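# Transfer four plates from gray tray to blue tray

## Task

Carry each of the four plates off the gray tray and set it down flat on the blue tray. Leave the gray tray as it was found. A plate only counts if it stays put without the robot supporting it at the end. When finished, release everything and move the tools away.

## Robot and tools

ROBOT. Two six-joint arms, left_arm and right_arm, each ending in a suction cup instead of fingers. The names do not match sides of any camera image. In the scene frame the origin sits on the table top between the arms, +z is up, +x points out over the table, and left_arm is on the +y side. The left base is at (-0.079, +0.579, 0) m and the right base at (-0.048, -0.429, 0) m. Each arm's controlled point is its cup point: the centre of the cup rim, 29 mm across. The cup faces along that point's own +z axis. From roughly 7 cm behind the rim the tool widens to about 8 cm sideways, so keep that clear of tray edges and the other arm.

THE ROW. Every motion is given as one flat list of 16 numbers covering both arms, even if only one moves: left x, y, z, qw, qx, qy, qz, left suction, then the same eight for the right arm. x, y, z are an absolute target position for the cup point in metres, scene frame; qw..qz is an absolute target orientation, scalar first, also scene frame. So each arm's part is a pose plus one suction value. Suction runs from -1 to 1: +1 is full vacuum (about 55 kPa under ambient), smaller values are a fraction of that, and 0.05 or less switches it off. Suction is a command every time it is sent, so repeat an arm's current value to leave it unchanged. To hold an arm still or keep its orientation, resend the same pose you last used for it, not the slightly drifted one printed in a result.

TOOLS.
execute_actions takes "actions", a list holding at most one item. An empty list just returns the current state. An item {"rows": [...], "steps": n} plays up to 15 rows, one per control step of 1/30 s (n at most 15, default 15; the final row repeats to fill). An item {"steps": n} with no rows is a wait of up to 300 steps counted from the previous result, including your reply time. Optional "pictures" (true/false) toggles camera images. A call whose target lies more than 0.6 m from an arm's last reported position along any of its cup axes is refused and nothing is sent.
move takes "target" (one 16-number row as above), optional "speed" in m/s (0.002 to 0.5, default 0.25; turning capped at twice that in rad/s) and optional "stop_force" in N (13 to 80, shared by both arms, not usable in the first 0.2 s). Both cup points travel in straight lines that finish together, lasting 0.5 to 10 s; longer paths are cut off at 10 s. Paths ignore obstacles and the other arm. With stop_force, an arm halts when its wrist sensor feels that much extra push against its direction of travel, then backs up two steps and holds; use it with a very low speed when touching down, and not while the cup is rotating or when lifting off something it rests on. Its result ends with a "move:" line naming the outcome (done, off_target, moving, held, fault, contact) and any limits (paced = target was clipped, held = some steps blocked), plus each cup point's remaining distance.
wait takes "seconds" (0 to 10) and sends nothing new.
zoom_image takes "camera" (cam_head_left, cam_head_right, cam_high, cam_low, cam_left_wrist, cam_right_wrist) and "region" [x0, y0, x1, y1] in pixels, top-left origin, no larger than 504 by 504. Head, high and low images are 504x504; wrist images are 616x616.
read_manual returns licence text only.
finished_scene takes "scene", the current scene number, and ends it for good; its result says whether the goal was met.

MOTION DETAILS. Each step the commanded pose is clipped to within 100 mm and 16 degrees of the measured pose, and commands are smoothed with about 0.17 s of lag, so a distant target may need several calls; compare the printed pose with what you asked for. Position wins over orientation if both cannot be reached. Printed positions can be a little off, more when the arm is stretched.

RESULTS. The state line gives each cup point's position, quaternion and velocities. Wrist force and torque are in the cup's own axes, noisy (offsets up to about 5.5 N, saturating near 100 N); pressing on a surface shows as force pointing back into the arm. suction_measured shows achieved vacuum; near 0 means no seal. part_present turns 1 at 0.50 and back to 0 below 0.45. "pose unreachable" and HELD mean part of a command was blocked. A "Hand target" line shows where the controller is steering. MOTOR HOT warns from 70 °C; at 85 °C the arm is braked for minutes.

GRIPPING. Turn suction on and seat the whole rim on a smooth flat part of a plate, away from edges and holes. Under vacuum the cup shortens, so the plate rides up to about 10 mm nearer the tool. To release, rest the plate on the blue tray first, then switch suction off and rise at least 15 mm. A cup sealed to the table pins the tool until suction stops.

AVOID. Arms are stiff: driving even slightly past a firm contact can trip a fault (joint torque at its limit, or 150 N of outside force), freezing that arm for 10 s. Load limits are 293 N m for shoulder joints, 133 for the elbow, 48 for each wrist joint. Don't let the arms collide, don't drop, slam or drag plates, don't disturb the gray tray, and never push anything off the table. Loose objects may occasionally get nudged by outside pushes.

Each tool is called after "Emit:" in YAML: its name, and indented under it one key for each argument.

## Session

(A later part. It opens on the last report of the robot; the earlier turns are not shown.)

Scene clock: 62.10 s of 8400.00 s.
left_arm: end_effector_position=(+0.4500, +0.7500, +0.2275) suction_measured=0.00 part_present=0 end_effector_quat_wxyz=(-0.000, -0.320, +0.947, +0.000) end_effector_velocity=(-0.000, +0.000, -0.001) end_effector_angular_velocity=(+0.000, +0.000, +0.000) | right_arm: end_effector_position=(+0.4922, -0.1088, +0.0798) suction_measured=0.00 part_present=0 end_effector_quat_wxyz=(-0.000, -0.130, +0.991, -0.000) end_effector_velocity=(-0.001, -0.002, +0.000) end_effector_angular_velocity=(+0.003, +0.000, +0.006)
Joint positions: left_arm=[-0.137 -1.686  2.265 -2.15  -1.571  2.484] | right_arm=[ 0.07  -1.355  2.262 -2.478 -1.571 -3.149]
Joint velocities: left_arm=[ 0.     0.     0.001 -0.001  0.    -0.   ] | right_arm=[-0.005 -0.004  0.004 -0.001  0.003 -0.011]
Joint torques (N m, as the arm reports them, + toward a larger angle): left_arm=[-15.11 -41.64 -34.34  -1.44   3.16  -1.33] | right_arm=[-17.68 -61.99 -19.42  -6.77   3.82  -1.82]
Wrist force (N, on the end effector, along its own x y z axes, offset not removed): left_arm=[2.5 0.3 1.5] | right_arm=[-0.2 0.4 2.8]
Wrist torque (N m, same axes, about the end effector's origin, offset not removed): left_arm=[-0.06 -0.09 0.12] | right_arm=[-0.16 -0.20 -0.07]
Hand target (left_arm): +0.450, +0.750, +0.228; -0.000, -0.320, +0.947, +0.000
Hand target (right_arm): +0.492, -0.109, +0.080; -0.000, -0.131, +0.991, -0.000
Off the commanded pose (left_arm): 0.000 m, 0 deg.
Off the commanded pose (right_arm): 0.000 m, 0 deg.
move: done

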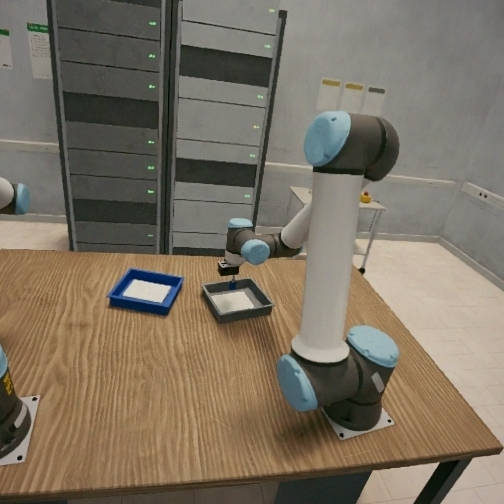

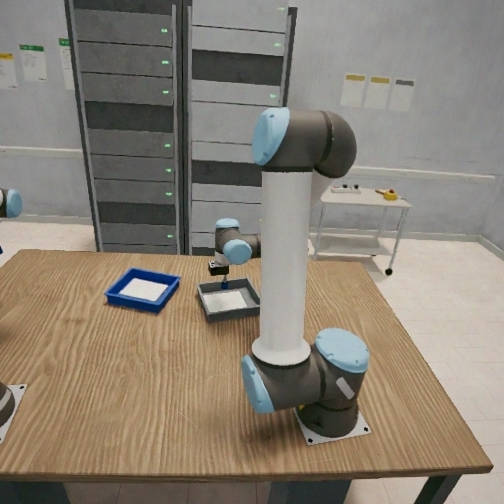

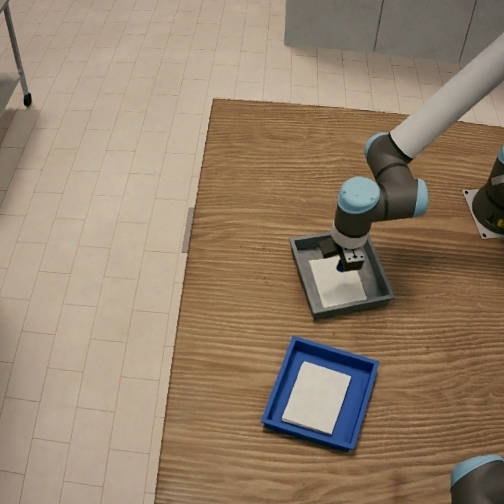

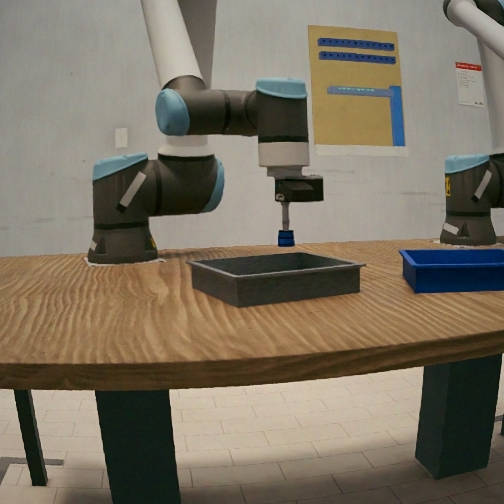

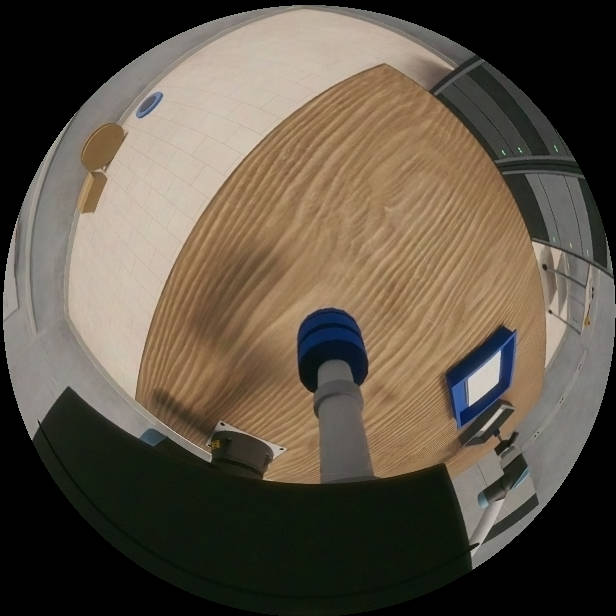

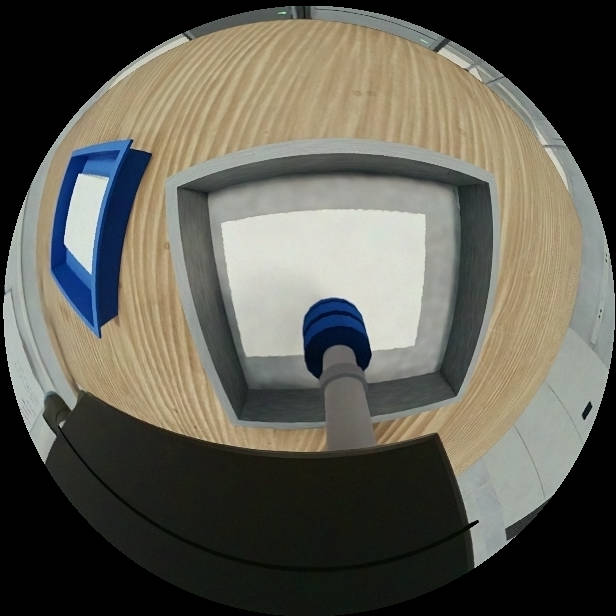

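Emit:
move:
  target: [0.45,0.75,0.2275,0,-0.320,0.947,0,0, 0.492,-0.108,0.0043,0,-0.1305,0.9914,0,1]
  speed: 0.1

Emit:
execute_actions:
  actions:
    - {"steps": 6}
  pictures: false

Emit:
move:
  target: [0.45,0.75,0.2275,0,-0.320,0.947,0,0, 0.493,-0.113,0.08,0,-0.1305,0.9914,0,1]
  speed: 0.15

Scene clock: 64.23 s of 8400.00 s.
left_arm: end_effector_position=(+0.4500, +0.7500, +0.2275) suction_measured=0.00 part_present=0 end_effector_quat_wxyz=(-0.000, -0.320, +0.947, +0.000) end_effector_velocity=(-0.000, -0.000, -0.000) end_effector_angular_velocity=(-0.000, +0.001, -0.000) | right_arm: end_effector_position=(+0.4920, -0.1080, +0.0046) suction_measured=0.61 part_present=1 end_effector_quat_wxyz=(-0.000, -0.131, +0.991, -0.000) end_effector_velocity=(+0.000, -0.000, -0.003) end_effector_angular_velocity=(-0.002, -0.000, +0.000)
Joint positions: left_arm=[-0.137 -1.686  2.265 -2.15  -1.571  2.484] | right_arm=[ 0.071 -1.22   2.293 -2.644 -1.571 -3.148]
Joint velocities: left_arm=[-0.     0.     0.001  0.    -0.     0.   ] | right_arm=[ 0.     0.005  0.    -0.005 -0.002 -0.   ]
Joint torques (N m, as the arm reports them, + toward a larger angle): left_arm=[-15.37 -40.84 -34.46  -1.36   3.1   -1.63] | right_arm=[ 15.43 -37.79 -15.44  -6.97   3.85   2.66]
Wrist force (N, on the end effector, along its own x y z axes, offset not removed): left_arm=[6.4 1.8 2.7] | right_arm=[2.8 0.0 1.8]
Wrist torque (N m, same axes, about the end effector's origin, offset not removed): left_arm=[0.14 -0.61 0.08] | right_arm=[-0.25 -0.48 -0.09]
Hand target (left_arm): +0.450, +0.750, +0.228; -0.000, -0.320, +0.947, +0.000
Hand target (right_arm): +0.492, -0.108, +0.004; -0.000, -0.131, +0.991, +0.000
Off the commanded pose (left_arm): 0.000 m, 0 deg.
Off the commanded pose (right_arm): 0.000 m, 0 deg.
move: done

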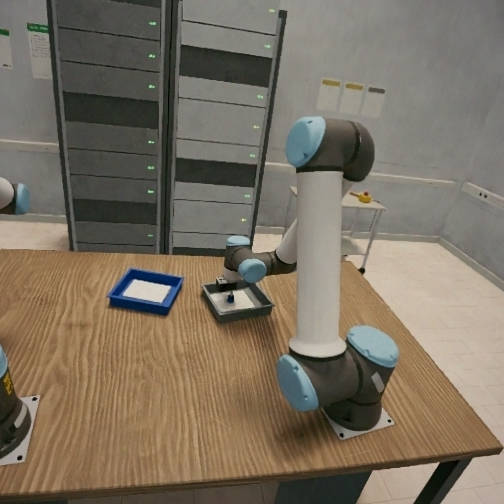

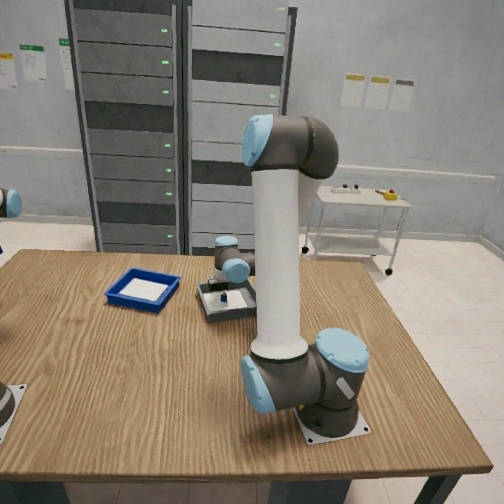

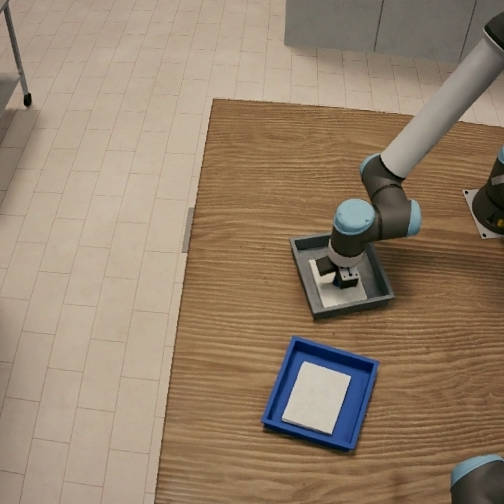

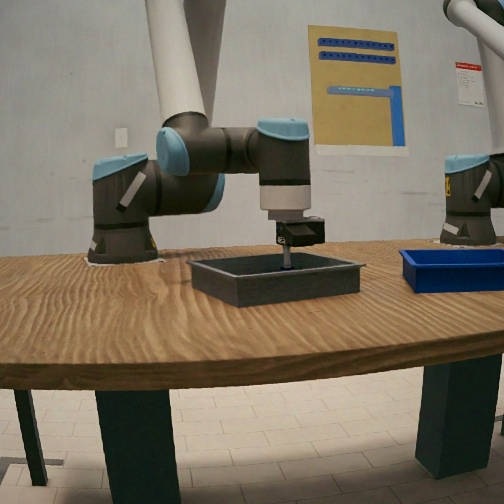

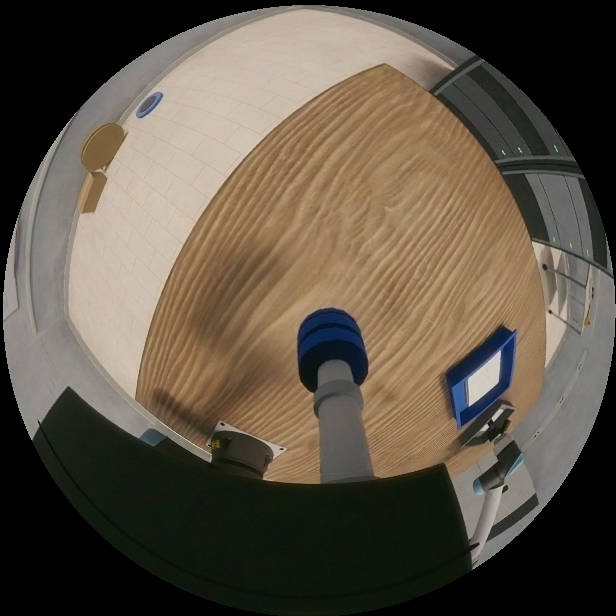

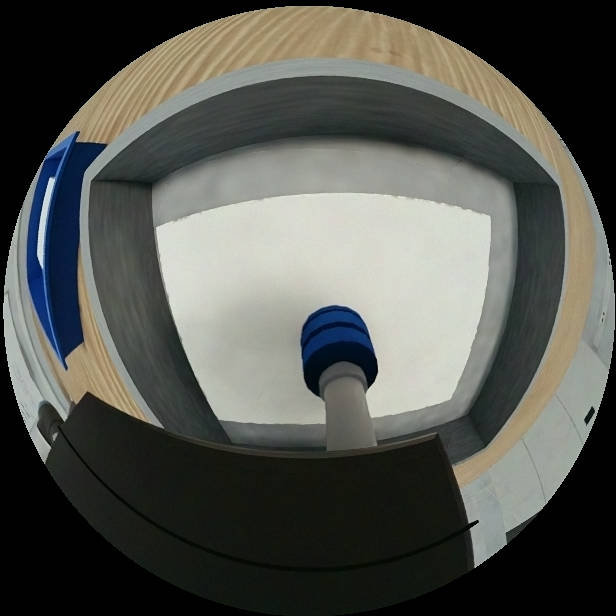

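Scene clock: 64.43 s of 8400.00 s.
left_arm: end_effector_position=(+0.4500, +0.7500, +0.2275) suction_measured=0.00 part_present=0 end_effector_quat_wxyz=(-0.000, -0.320, +0.947, +0.000) end_effector_velocity=(-0.000, +0.000, -0.000) end_effector_angular_velocity=(+0.000, -0.000, +0.000) | right_arm: end_effector_position=(+0.4921, -0.1080, +0.0043) suction_measured=0.86 part_present=1 end_effector_quat_wxyz=(-0.000, -0.131, +0.991, +0.000) end_effector_velocity=(+0.001, -0.000, -0.001) end_effector_angular_velocity=(+0.000, -0.001, +0.002)
Joint positions: left_arm=[-0.137 -1.686  2.265 -2.15  -1.571  2.484] | right_arm=[ 0.071 -1.219  2.293 -2.645 -1.571 -3.148]
Joint velocities: left_arm=[-0. -0.  0. -0.  0. -0.] | right_arm=[-0.     0.001 -0.    -0.002  0.    -0.002]
Joint torques (N m, as the arm reports them, + toward a larger angle): left_arm=[-12.98 -38.66 -34.07  -1.28   3.42  -0.94] | right_arm=[ 15.35 -37.42 -14.93  -7.11   3.98   2.49]
Wrist force (N, on the end effector, along its own x y z axes, offset not removed): left_arm=[2.5 1.4 1.8] | right_arm=[-0.9 1.3 1.1]
Wrist torque (N m, same axes, about the end effector's origin, offset not removed): left_arm=[0.03 -0.12 0.18] | right_arm=[-0.04 -0.13 0.06]
Hand target (left_arm): +0.450, +0.750, +0.228; -0.000, -0.320, +0.947, +0.000
Hand target (right_arm): +0.492, -0.108, +0.004; -0.000, -0.131, +0.991, +0.000
Off the commanded pose (left_arm): 0.000 m, 0 deg.
Off the commanded pose (right_arm): 0.000 m, 0 deg.
Steps of this call (steps 1 to 6: nothing new was sent). Readings (end_effector_position | what the end effector reports):
1: left_arm (+0.4500, +0.7500, +0.2275) | right_arm (+0.4920, -0.1080, +0.0045) | left_arm suction_measured=0.00 part_present=0 | right_arm suction_measured=0.66 part_present=1
2: left_arm (+0.4500, +0.7500, +0.2275) | right_arm (+0.4920, -0.1080, +0.0044) | left_arm suction_measured=0.00 part_present=0 | right_arm suction_measured=0.71 part_present=1
4: left_arm (+0.4500, +0.7500, +0.2275) | right_arm (+0.4921, -0.1080, +0.0044) | left_arm suction_measured=0.00 part_present=0 | right_arm suction_measured=0.80 part_present=1
6: the state above

Scene clock: 65.53 s of 8400.00 s.
left_arm: end_effector_position=(+0.4500, +0.7500, +0.2275) suction_measured=0.00 part_present=0 end_effector_quat_wxyz=(-0.000, -0.320, +0.947, +0.000) end_effector_velocity=(+0.000, -0.000, -0.000) end_effector_angular_velocity=(-0.000, +0.001, +0.000) | right_arm: end_effector_position=(+0.4929, -0.1130, +0.0797) suction_measured=1.00 part_present=1 end_effector_quat_wxyz=(+0.000, -0.131, +0.991, +0.000) end_effector_velocity=(+0.000, -0.000, +0.003) end_effector_angular_velocity=(-0.001, +0.000, -0.001)
Joint positions: left_arm=[-0.137 -1.686  2.265 -2.15  -1.571  2.484] | right_arm=[ 0.063 -1.357  2.265 -2.479 -1.571 -3.157]
Joint velocities: left_arm=[-0.     0.001 -0.     0.001 -0.    -0.   ] | right_arm=[-0.001 -0.005 -0.002  0.007 -0.001  0.   ]
Joint torques (N m, as the arm reports them, + toward a larger angle): left_arm=[-14.69 -40.25 -34.4   -1.03   2.86  -1.33] | right_arm=[-19.04 -62.37 -38.65  -0.17   2.62  -1.5 ]
Wrist force (N, on the end effector, along its own x y z axes, offset not removed): left_arm=[2.9 -0.5 4.1] | right_arm=[0.3 -0.6 2.1]
Wrist torque (N m, same axes, about the end effector's origin, offset not removed): left_arm=[-0.18 -0.18 0.13] | right_arm=[-0.30 -0.24 -0.03]
Hand target (left_arm): +0.450, +0.750, +0.228; -0.000, -0.320, +0.947, +0.000
Hand target (right_arm): +0.493, -0.113, +0.080; +0.000, -0.131, +0.991, -0.000
Off the commanded pose (left_arm): 0.000 m, 0 deg.
Off the commanded pose (right_arm): 0.000 m, 0 deg.
move: done

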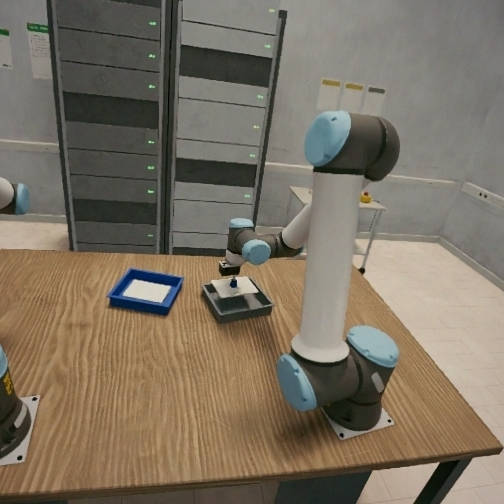

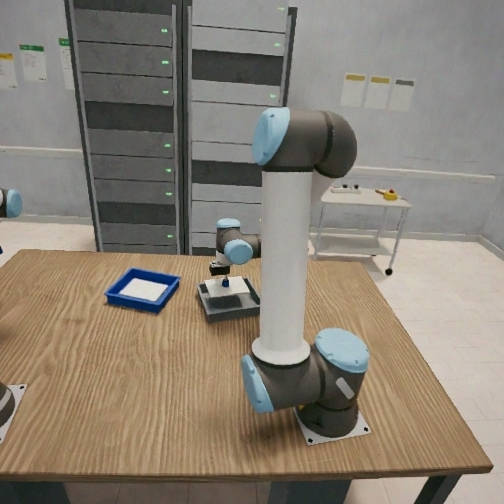

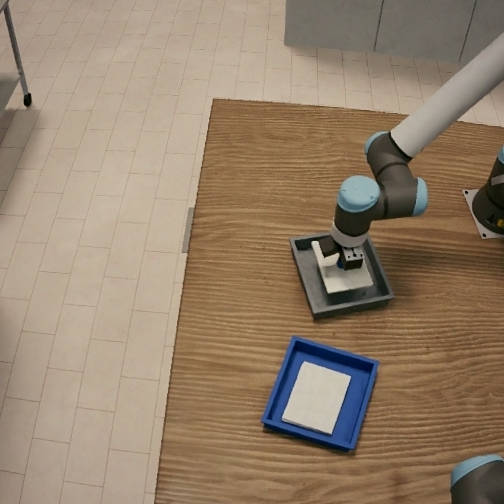

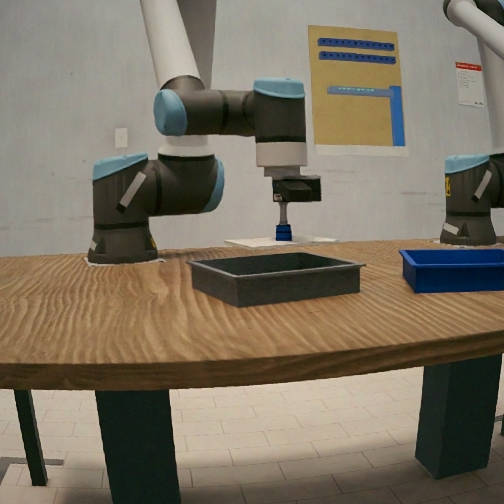

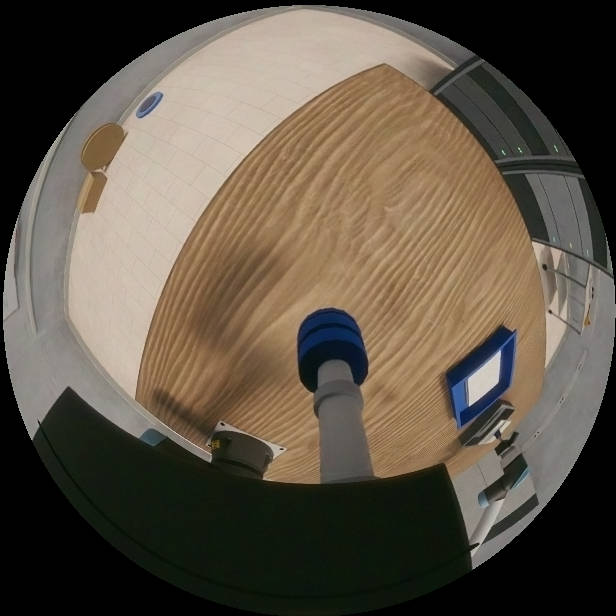

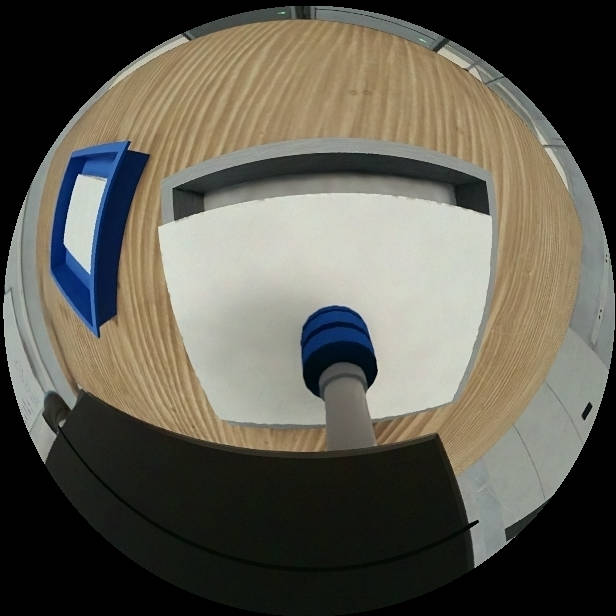

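Emit:
move:
  target: [0.45,0.75,0.2275,0,-0.320,0.947,0,0, 0.549,0.243,0.08,0,0.145,0.9894,0,1]
  speed: 0.45

Emit:
move:
  target: [0.45,0.75,0.2275,0,-0.320,0.947,0,0, 0.549,0.243,0.0205,0,0.145,0.9894,0,1]
  speed: 0.13

Emit:
move:
  target: [0.45,0.75,0.2275,0,-0.320,0.947,0,0, 0.549,0.243,0.014,0,0.145,0.9894,0,1]
  speed: 0.004
  stop_force: 13

Emit:
execute_actions:
  actions:
    - {"rows": [[0.45,0.75,0.2275,0,-0.320,0.947,0,0, 0.549,0.243,0.0197,0,0.145,0.9894,0,0]], "steps": 3}
  pictures: false

Emit:
move:
  target: [0.45,0.75,0.2275,0,-0.320,0.947,0,0, 0.549,0.243,0.22,0,0.145,0.9894,0,0]
  speed: 0.3

Scene clock: 68.87 s of 8400.00 s.
left_arm: end_effector_position=(+0.4500, +0.7500, +0.2275) suction_measured=0.00 part_present=0 end_effector_quat_wxyz=(-0.000, -0.320, +0.947, +0.000) end_effector_velocity=(-0.000, -0.001, +0.000) end_effector_angular_velocity=(-0.002, -0.001, +0.000) | right_arm: end_effector_position=(+0.5487, +0.2428, +0.0802) suction_measured=0.99 part_present=1 end_effector_quat_wxyz=(+0.000, +0.145, +0.989, +0.000) end_effector_velocity=(+0.001, +0.003, +0.000) end_effector_angular_velocity=(-0.001, +0.001, -0.006)
Joint positions: left_arm=[-0.137 -1.686  2.265 -2.15  -1.571  2.484] | right_arm=[ 0.465 -1.01   1.715 -2.276 -1.571 -2.202]
Joint velocities: left_arm=[-0.    -0.001  0.    -0.001 -0.002 -0.   ] | right_arm=[ 0.001  0.004 -0.007  0.005  0.     0.008]
Joint torques (N m, as the arm reports them, + toward a larger angle): left_arm=[-15.18 -38.25 -34.06  -1.15   3.08  -1.19] | right_arm=[ 16.41 -65.13 -45.21  -0.21  -4.03   2.38]
Wrist force (N, on the end effector, along its own x y z axes, offset not removed): left_arm=[4.0 2.6 1.8] | right_arm=[0.1 -1.0 2.0]
Wrist torque (N m, same axes, about the end effector's origin, offset not removed): left_arm=[0.21 -0.34 0.10] | right_arm=[-0.43 -0.17 0.05]
Hand target (left_arm): +0.450, +0.750, +0.228; -0.000, -0.320, +0.947, +0.000
Hand target (right_arm): +0.549, +0.243, +0.080; +0.000, +0.145, +0.989, +0.000
Off the commanded pose (left_arm): 0.000 m, 0 deg.
Off the commanded pose (right_arm): 0.000 m, 0 deg.
move: done

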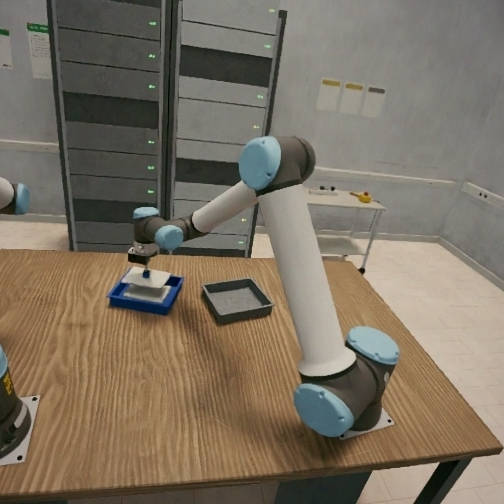

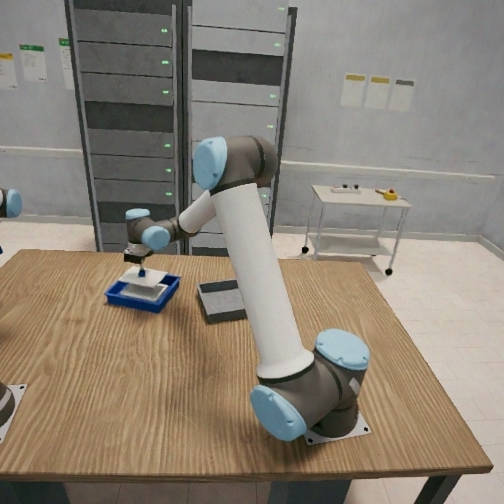

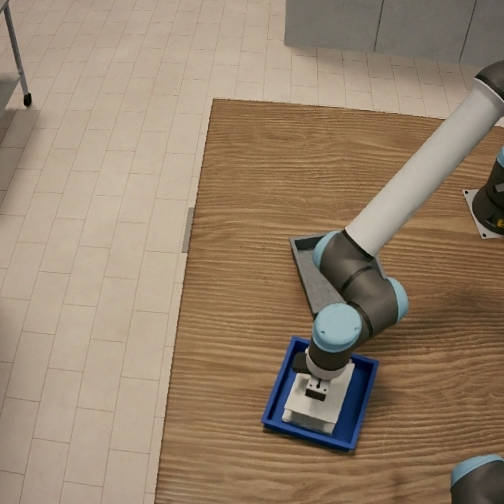

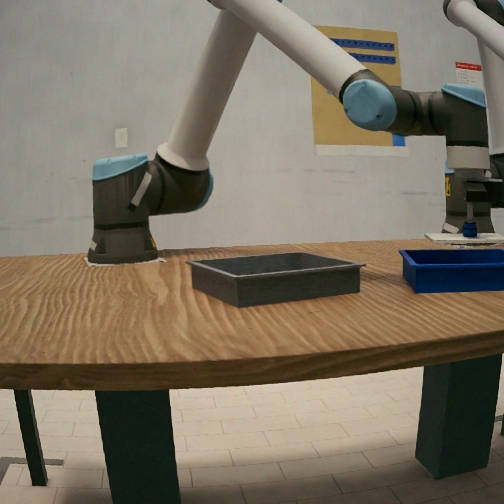

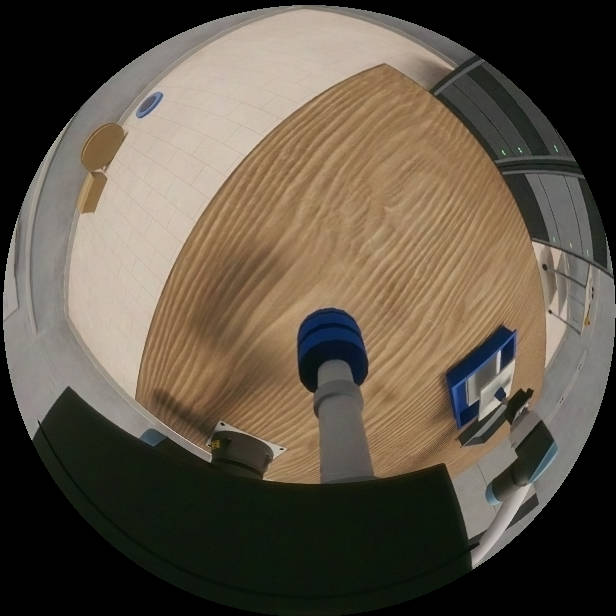

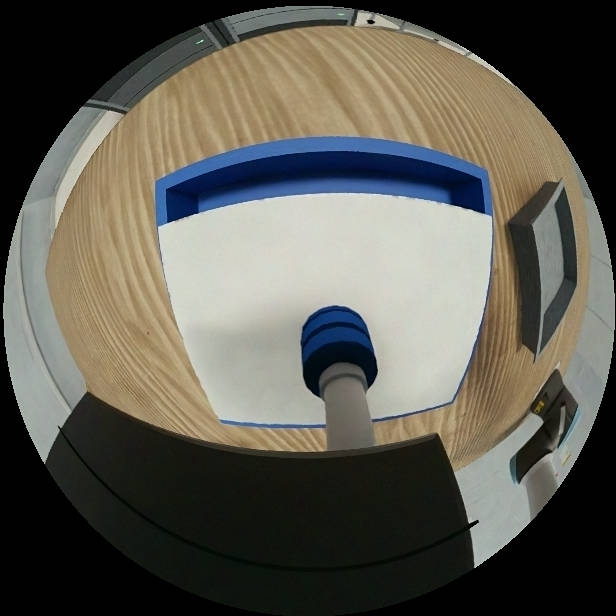

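Scene clock: 69.90 s of 8400.00 s.
left_arm: end_effector_position=(+0.4500, +0.7500, +0.2275) suction_measured=0.00 part_present=0 end_effector_quat_wxyz=(-0.000, -0.320, +0.947, +0.000) end_effector_velocity=(+0.000, +0.000, +0.000) end_effector_angular_velocity=(+0.002, +0.000, -0.000) | right_arm: end_effector_position=(+0.5490, +0.2430, +0.0208) suction_measured=0.98 part_present=1 end_effector_quat_wxyz=(-0.000, +0.145, +0.989, -0.000) end_effector_velocity=(+0.001, -0.001, -0.003) end_effector_angular_velocity=(-0.002, -0.001, -0.000)
Joint positions: left_arm=[-0.137 -1.686  2.265 -2.15  -1.571  2.484] | right_arm=[ 0.465 -0.943  1.734 -2.362 -1.571 -2.201]
Joint velocities: left_arm=[ 0.     0.    -0.001  0.001  0.002  0.   ] | right_arm=[-0.001  0.004  0.001 -0.004 -0.002 -0.   ]
Joint torques (N m, as the arm reports them, + toward a larger angle): left_arm=[-15.2  -41.34 -33.9   -1.4    3.22  -1.11] | right_arm=[-15.64 -66.74 -24.63  -7.12  -4.     2.52]
Wrist force (N, on the end effector, along its own x y z axes, offset not removed): left_arm=[4.3 -1.9 2.3] | right_arm=[-0.4 -0.2 0.2]
Wrist torque (N m, same axes, about the end effector's origin, offset not removed): left_arm=[-0.44 -0.37 0.11] | right_arm=[-0.34 -0.12 0.06]
Hand target (left_arm): +0.450, +0.750, +0.228; -0.000, -0.320, +0.947, +0.000
Hand target (right_arm): +0.549, +0.243, +0.020; -0.000, +0.145, +0.989, -0.000
Off the commanded pose (left_arm): 0.000 m, 0 deg.
Off the commanded pose (right_arm): 0.000 m, 0 deg.
move: done

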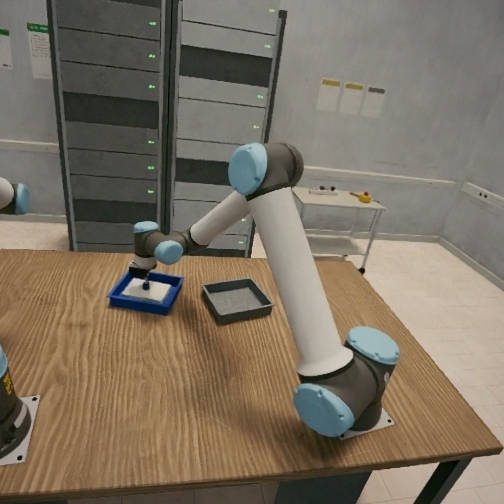

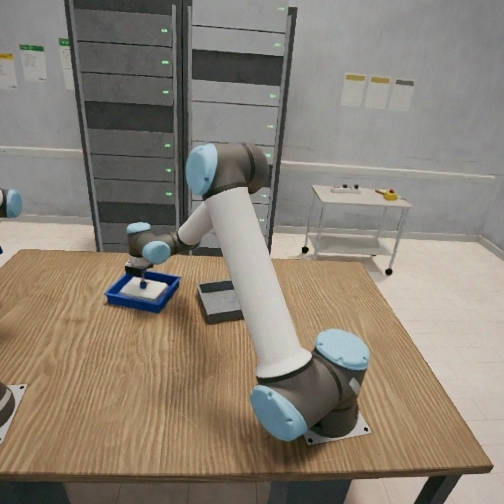

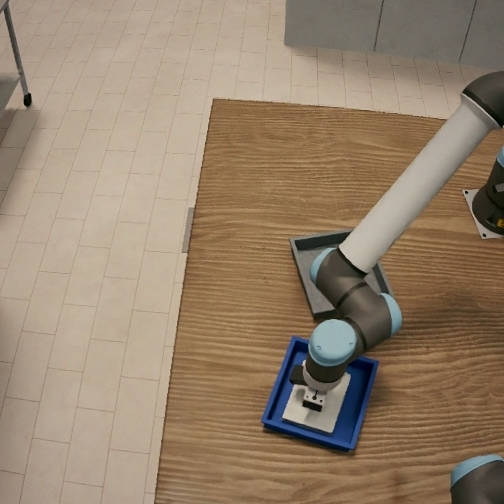

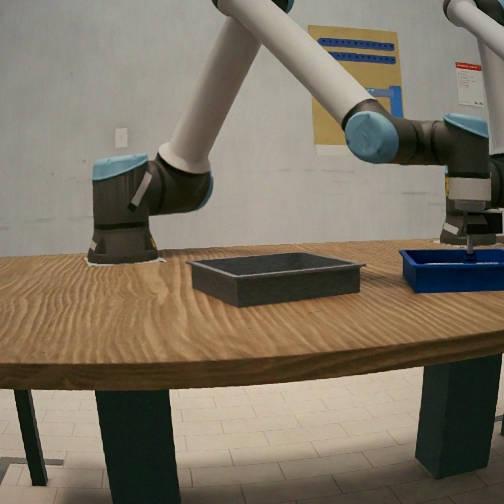

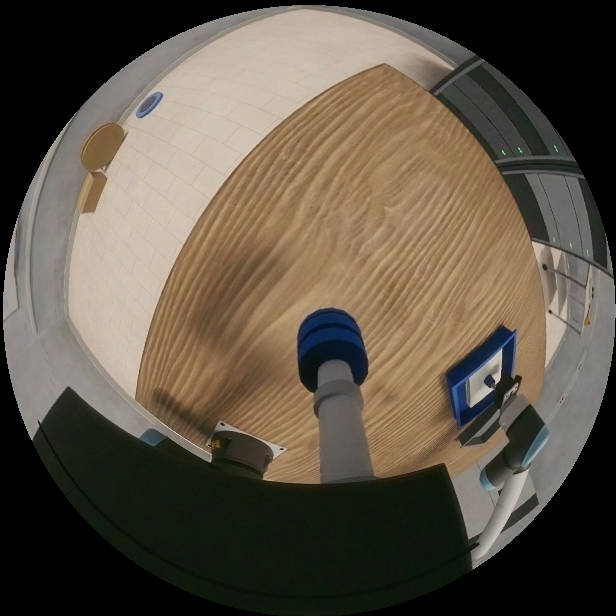

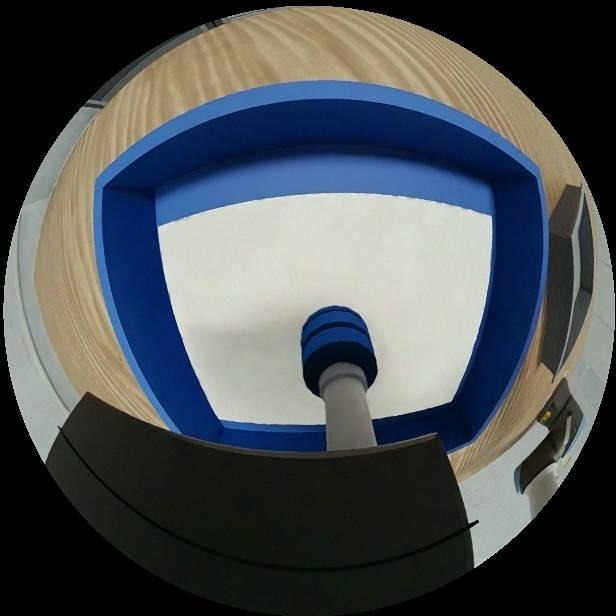

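Scene clock: 70.83 s of 8400.00 s.
left_arm: end_effector_position=(+0.4500, +0.7500, +0.2275) suction_measured=0.00 part_present=0 end_effector_quat_wxyz=(-0.000, -0.320, +0.947, +0.000) end_effector_velocity=(-0.001, +0.000, -0.000) end_effector_angular_velocity=(+0.001, +0.001, +0.001) | right_arm: end_effector_position=(+0.5491, +0.2431, +0.0187) suction_measured=0.98 part_present=1 end_effector_quat_wxyz=(+0.000, +0.145, +0.989, +0.000) end_effector_velocity=(-0.001, -0.001, -0.001) end_effector_angular_velocity=(-0.003, +0.003, -0.002)
Joint positions: left_arm=[-0.137 -1.686  2.265 -2.15  -1.571  2.484] | right_arm=[ 0.465 -0.94   1.735 -2.366 -1.571 -2.201]
Joint velocities: left_arm=[-0.    -0.     0.001  0.001  0.001 -0.001] | right_arm=[ 0.    -0.     0.001  0.003 -0.001  0.002]
Joint torques (N m, as the arm reports them, + toward a larger angle): left_arm=[-13.8  -39.35 -34.26  -1.4    3.01  -1.51] | right_arm=[-16.82 -79.35 -18.73   1.13  -3.83   2.59]
Wrist force (N, on the end effector, along its own x y z axes, offset not removed): left_arm=[2.3 -2.1 2.4] | right_arm=[4.0 -6.0 -23.3]
Wrist torque (N m, same axes, about the end effector's origin, offset not removed): left_arm=[-0.42 -0.07 0.17] | right_arm=[-0.34 -0.32 0.00]
Hand target (left_arm): +0.450, +0.750, +0.228; -0.000, -0.320, +0.947, +0.000
Hand target (right_arm): +0.549, +0.243, +0.019; +0.000, +0.145, +0.989, +0.000
Off the commanded pose (left_arm): 0.000 m, 0 deg.
Off the commanded pose (right_arm): 0.005 m, 0 deg.
move: contact (right_arm)

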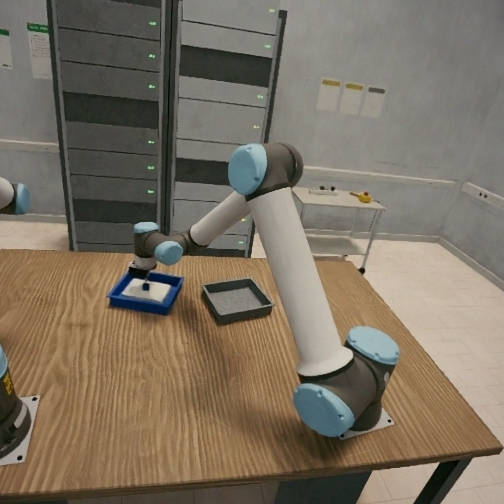

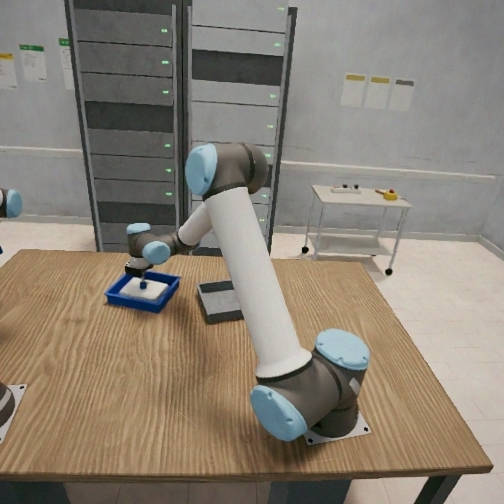

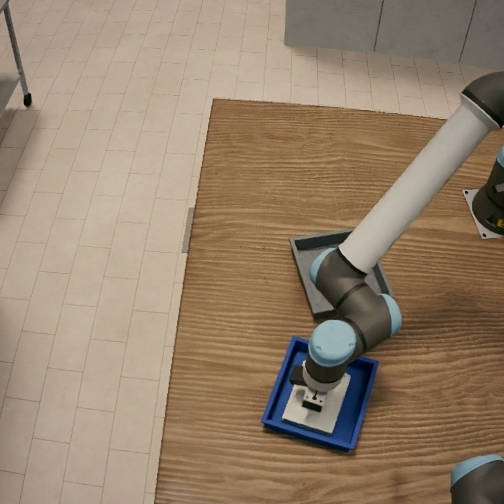

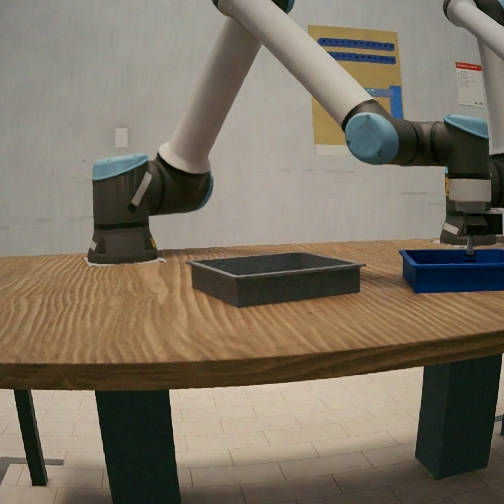

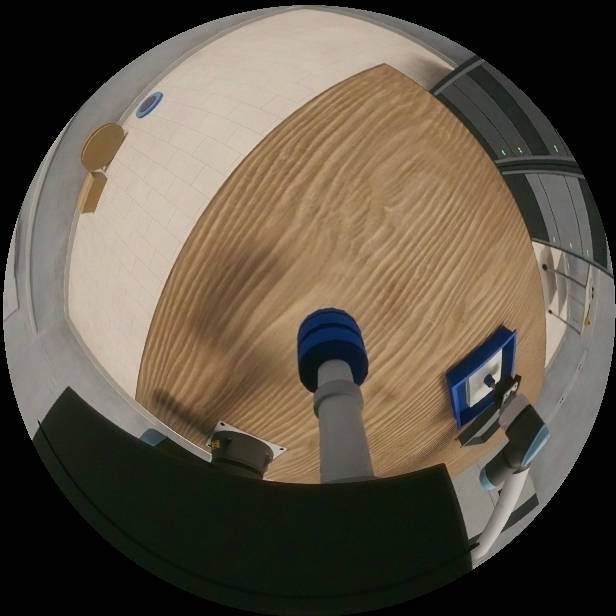

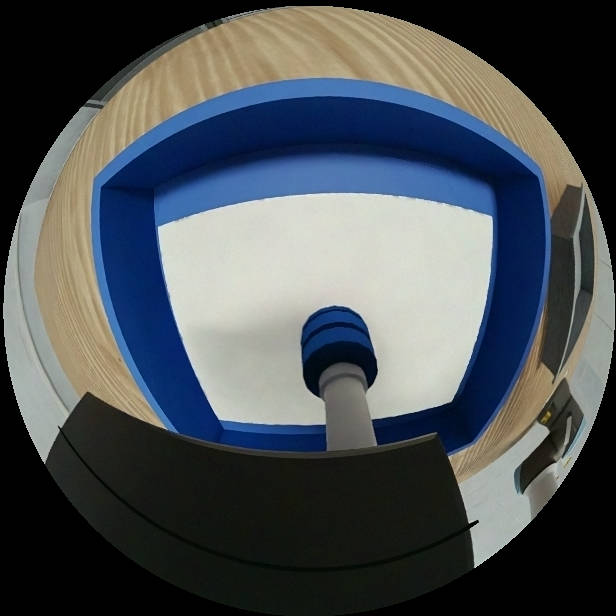

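Scene clock: 70.93 s of 8400.00 s.
left_arm: end_effector_position=(+0.4500, +0.7500, +0.2275) suction_measured=0.00 part_present=0 end_effector_quat_wxyz=(-0.000, -0.320, +0.947, +0.000) end_effector_velocity=(+0.000, +0.001, +0.001) end_effector_angular_velocity=(+0.002, -0.001, +0.000) | right_arm: end_effector_position=(+0.5490, +0.2431, +0.0190) suction_measured=0.00 part_present=0 end_effector_quat_wxyz=(+0.000, +0.145, +0.989, +0.000) end_effector_velocity=(-0.001, -0.000, +0.003) end_effector_angular_velocity=(-0.001, +0.003, +0.001)
Joint positions: left_arm=[-0.137 -1.686  2.265 -2.15  -1.571  2.484] | right_arm=[ 0.465 -0.941  1.735 -2.365 -1.571 -2.201]
Joint velocities: left_arm=[ 0.    -0.    -0.001  0.     0.002  0.   ] | right_arm=[ 0.    -0.004 -0.     0.008  0.001 -0.001]
Joint torques (N m, as the arm reports them, + toward a larger angle): left_arm=[-14.98 -41.07 -33.73  -0.94   2.78  -1.27] | right_arm=[-20.04 -79.18 -21.39   2.07  -3.59   2.48]
Wrist force (N, on the end effector, along its own x y z axes, offset not removed): left_arm=[1.7 0.0 3.1] | right_arm=[-0.5 -3.7 -21.2]
Wrist torque (N m, same axes, about the end effector's origin, offset not removed): left_arm=[-0.23 0.15 0.11] | right_arm=[-0.59 0.03 -0.02]
Hand target (left_arm): +0.450, +0.750, +0.228; -0.000, -0.320, +0.947, +0.000
Hand target (right_arm): +0.549, +0.243, +0.020; +0.000, +0.145, +0.989, +0.000
Off the commanded pose (left_arm): 0.000 m, 0 deg.
Off the commanded pose (right_arm): 0.001 m, 0 deg.
Steps of this call (steps 1 to 3: all 3 steps of this action). Readings (end_effector_position | what the end effector reports):
1: left_arm (+0.4500, +0.7500, +0.2275) | right_arm (+0.5491, +0.2431, +0.0187) | left_arm suction_measured=0.00 part_present=0 | right_arm suction_measured=0.18 part_present=0
2: left_arm (+0.4500, +0.7500, +0.2275) | right_arm (+0.5490, +0.2431, +0.0188) | left_arm suction_measured=0.00 part_present=0 | right_arm suction_measured=0.00 part_present=0
3: the state above

Scene clock: 72.57 s of 8400.00 s.
left_arm: end_effector_position=(+0.4500, +0.7500, +0.2275) suction_measured=0.00 part_present=0 end_effector_quat_wxyz=(-0.000, -0.320, +0.947, +0.000) end_effector_velocity=(-0.001, -0.000, -0.001) end_effector_angular_velocity=(-0.001, +0.002, +0.000) | right_arm: end_effector_position=(+0.5488, +0.2429, +0.2197) suction_measured=0.00 part_present=0 end_effector_quat_wxyz=(+0.000, +0.145, +0.989, +0.000) end_effector_velocity=(+0.001, +0.000, +0.002) end_effector_angular_velocity=(-0.001, +0.001, +0.000)
Joint positions: left_arm=[-0.137 -1.686  2.265 -2.15  -1.571  2.484] | right_arm=[ 0.465 -1.138  1.627 -2.059 -1.571 -2.201]
Joint velocities: left_arm=[-0.     0.     0.001  0.001 -0.001 -0.   ] | right_arm=[-0.    -0.    -0.003  0.004 -0.    -0.   ]
Joint torques (N m, as the arm reports them, + toward a larger angle): left_arm=[-14.33 -39.77 -34.09  -1.19   3.07  -1.25] | right_arm=[-19.58 -91.27 -49.49   0.32   0.6   -1.69]
Wrist force (N, on the end effector, along its own x y z axes, offset not removed): left_arm=[4.8 -0.7 5.0] | right_arm=[-2.1 0.2 -1.0]
Wrist torque (N m, same axes, about the end effector's origin, offset not removed): left_arm=[-0.31 -0.29 0.17] | right_arm=[-0.22 0.18 -0.03]
Hand target (left_arm): +0.450, +0.750, +0.228; -0.000, -0.320, +0.947, +0.000
Hand target (right_arm): +0.549, +0.243, +0.220; +0.000, +0.145, +0.989, +0.000
Off the commanded pose (left_arm): 0.000 m, 0 deg.
Off the commanded pose (right_arm): 0.000 m, 0 deg.
move: done

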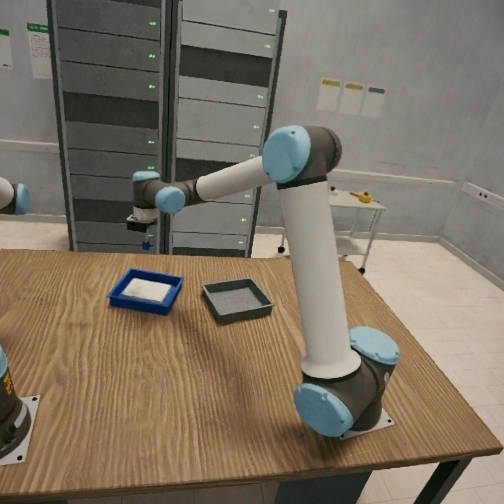

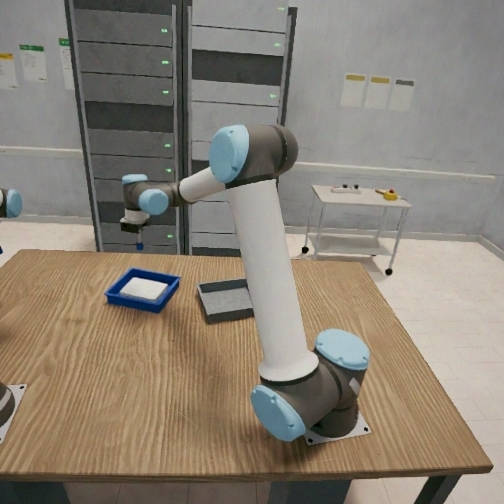

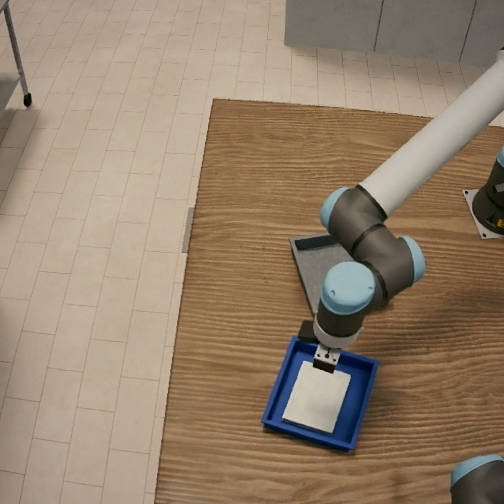

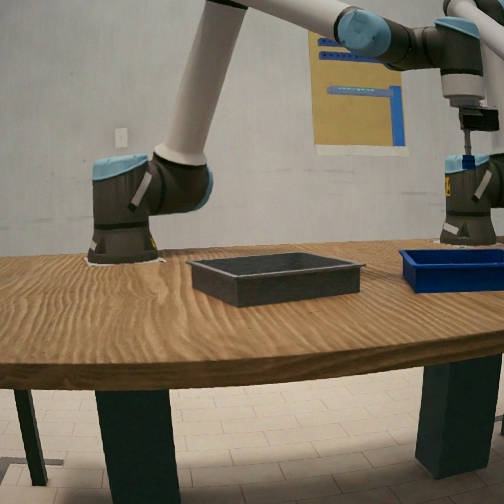

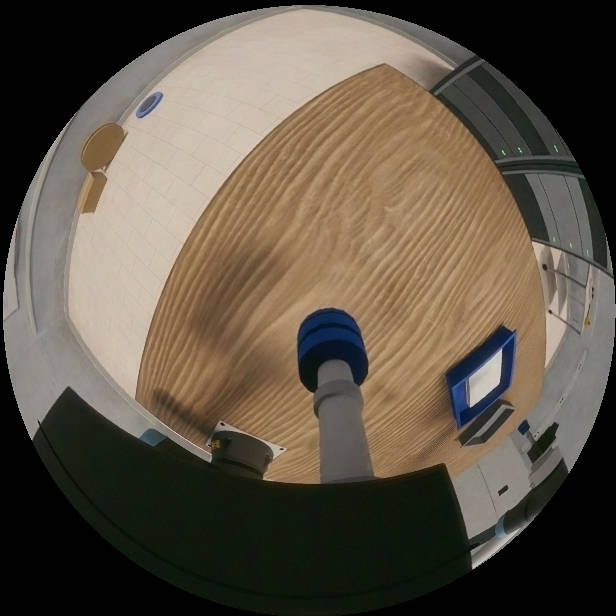

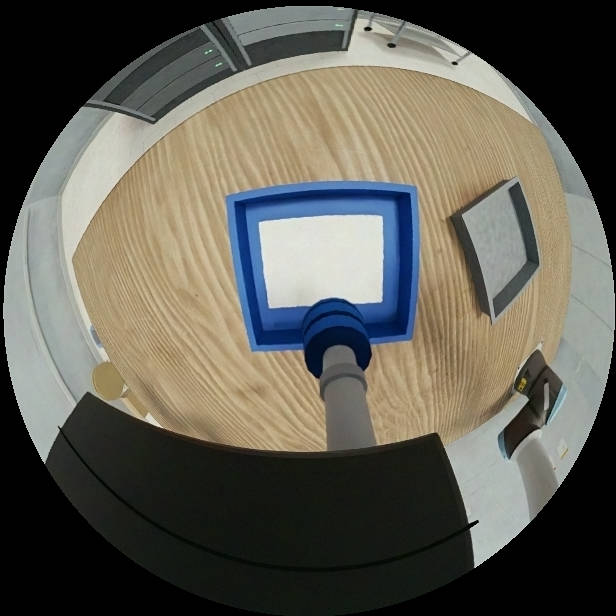

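Emit:
finished_scene:
  scene: 1

The scene is finished: the task was done.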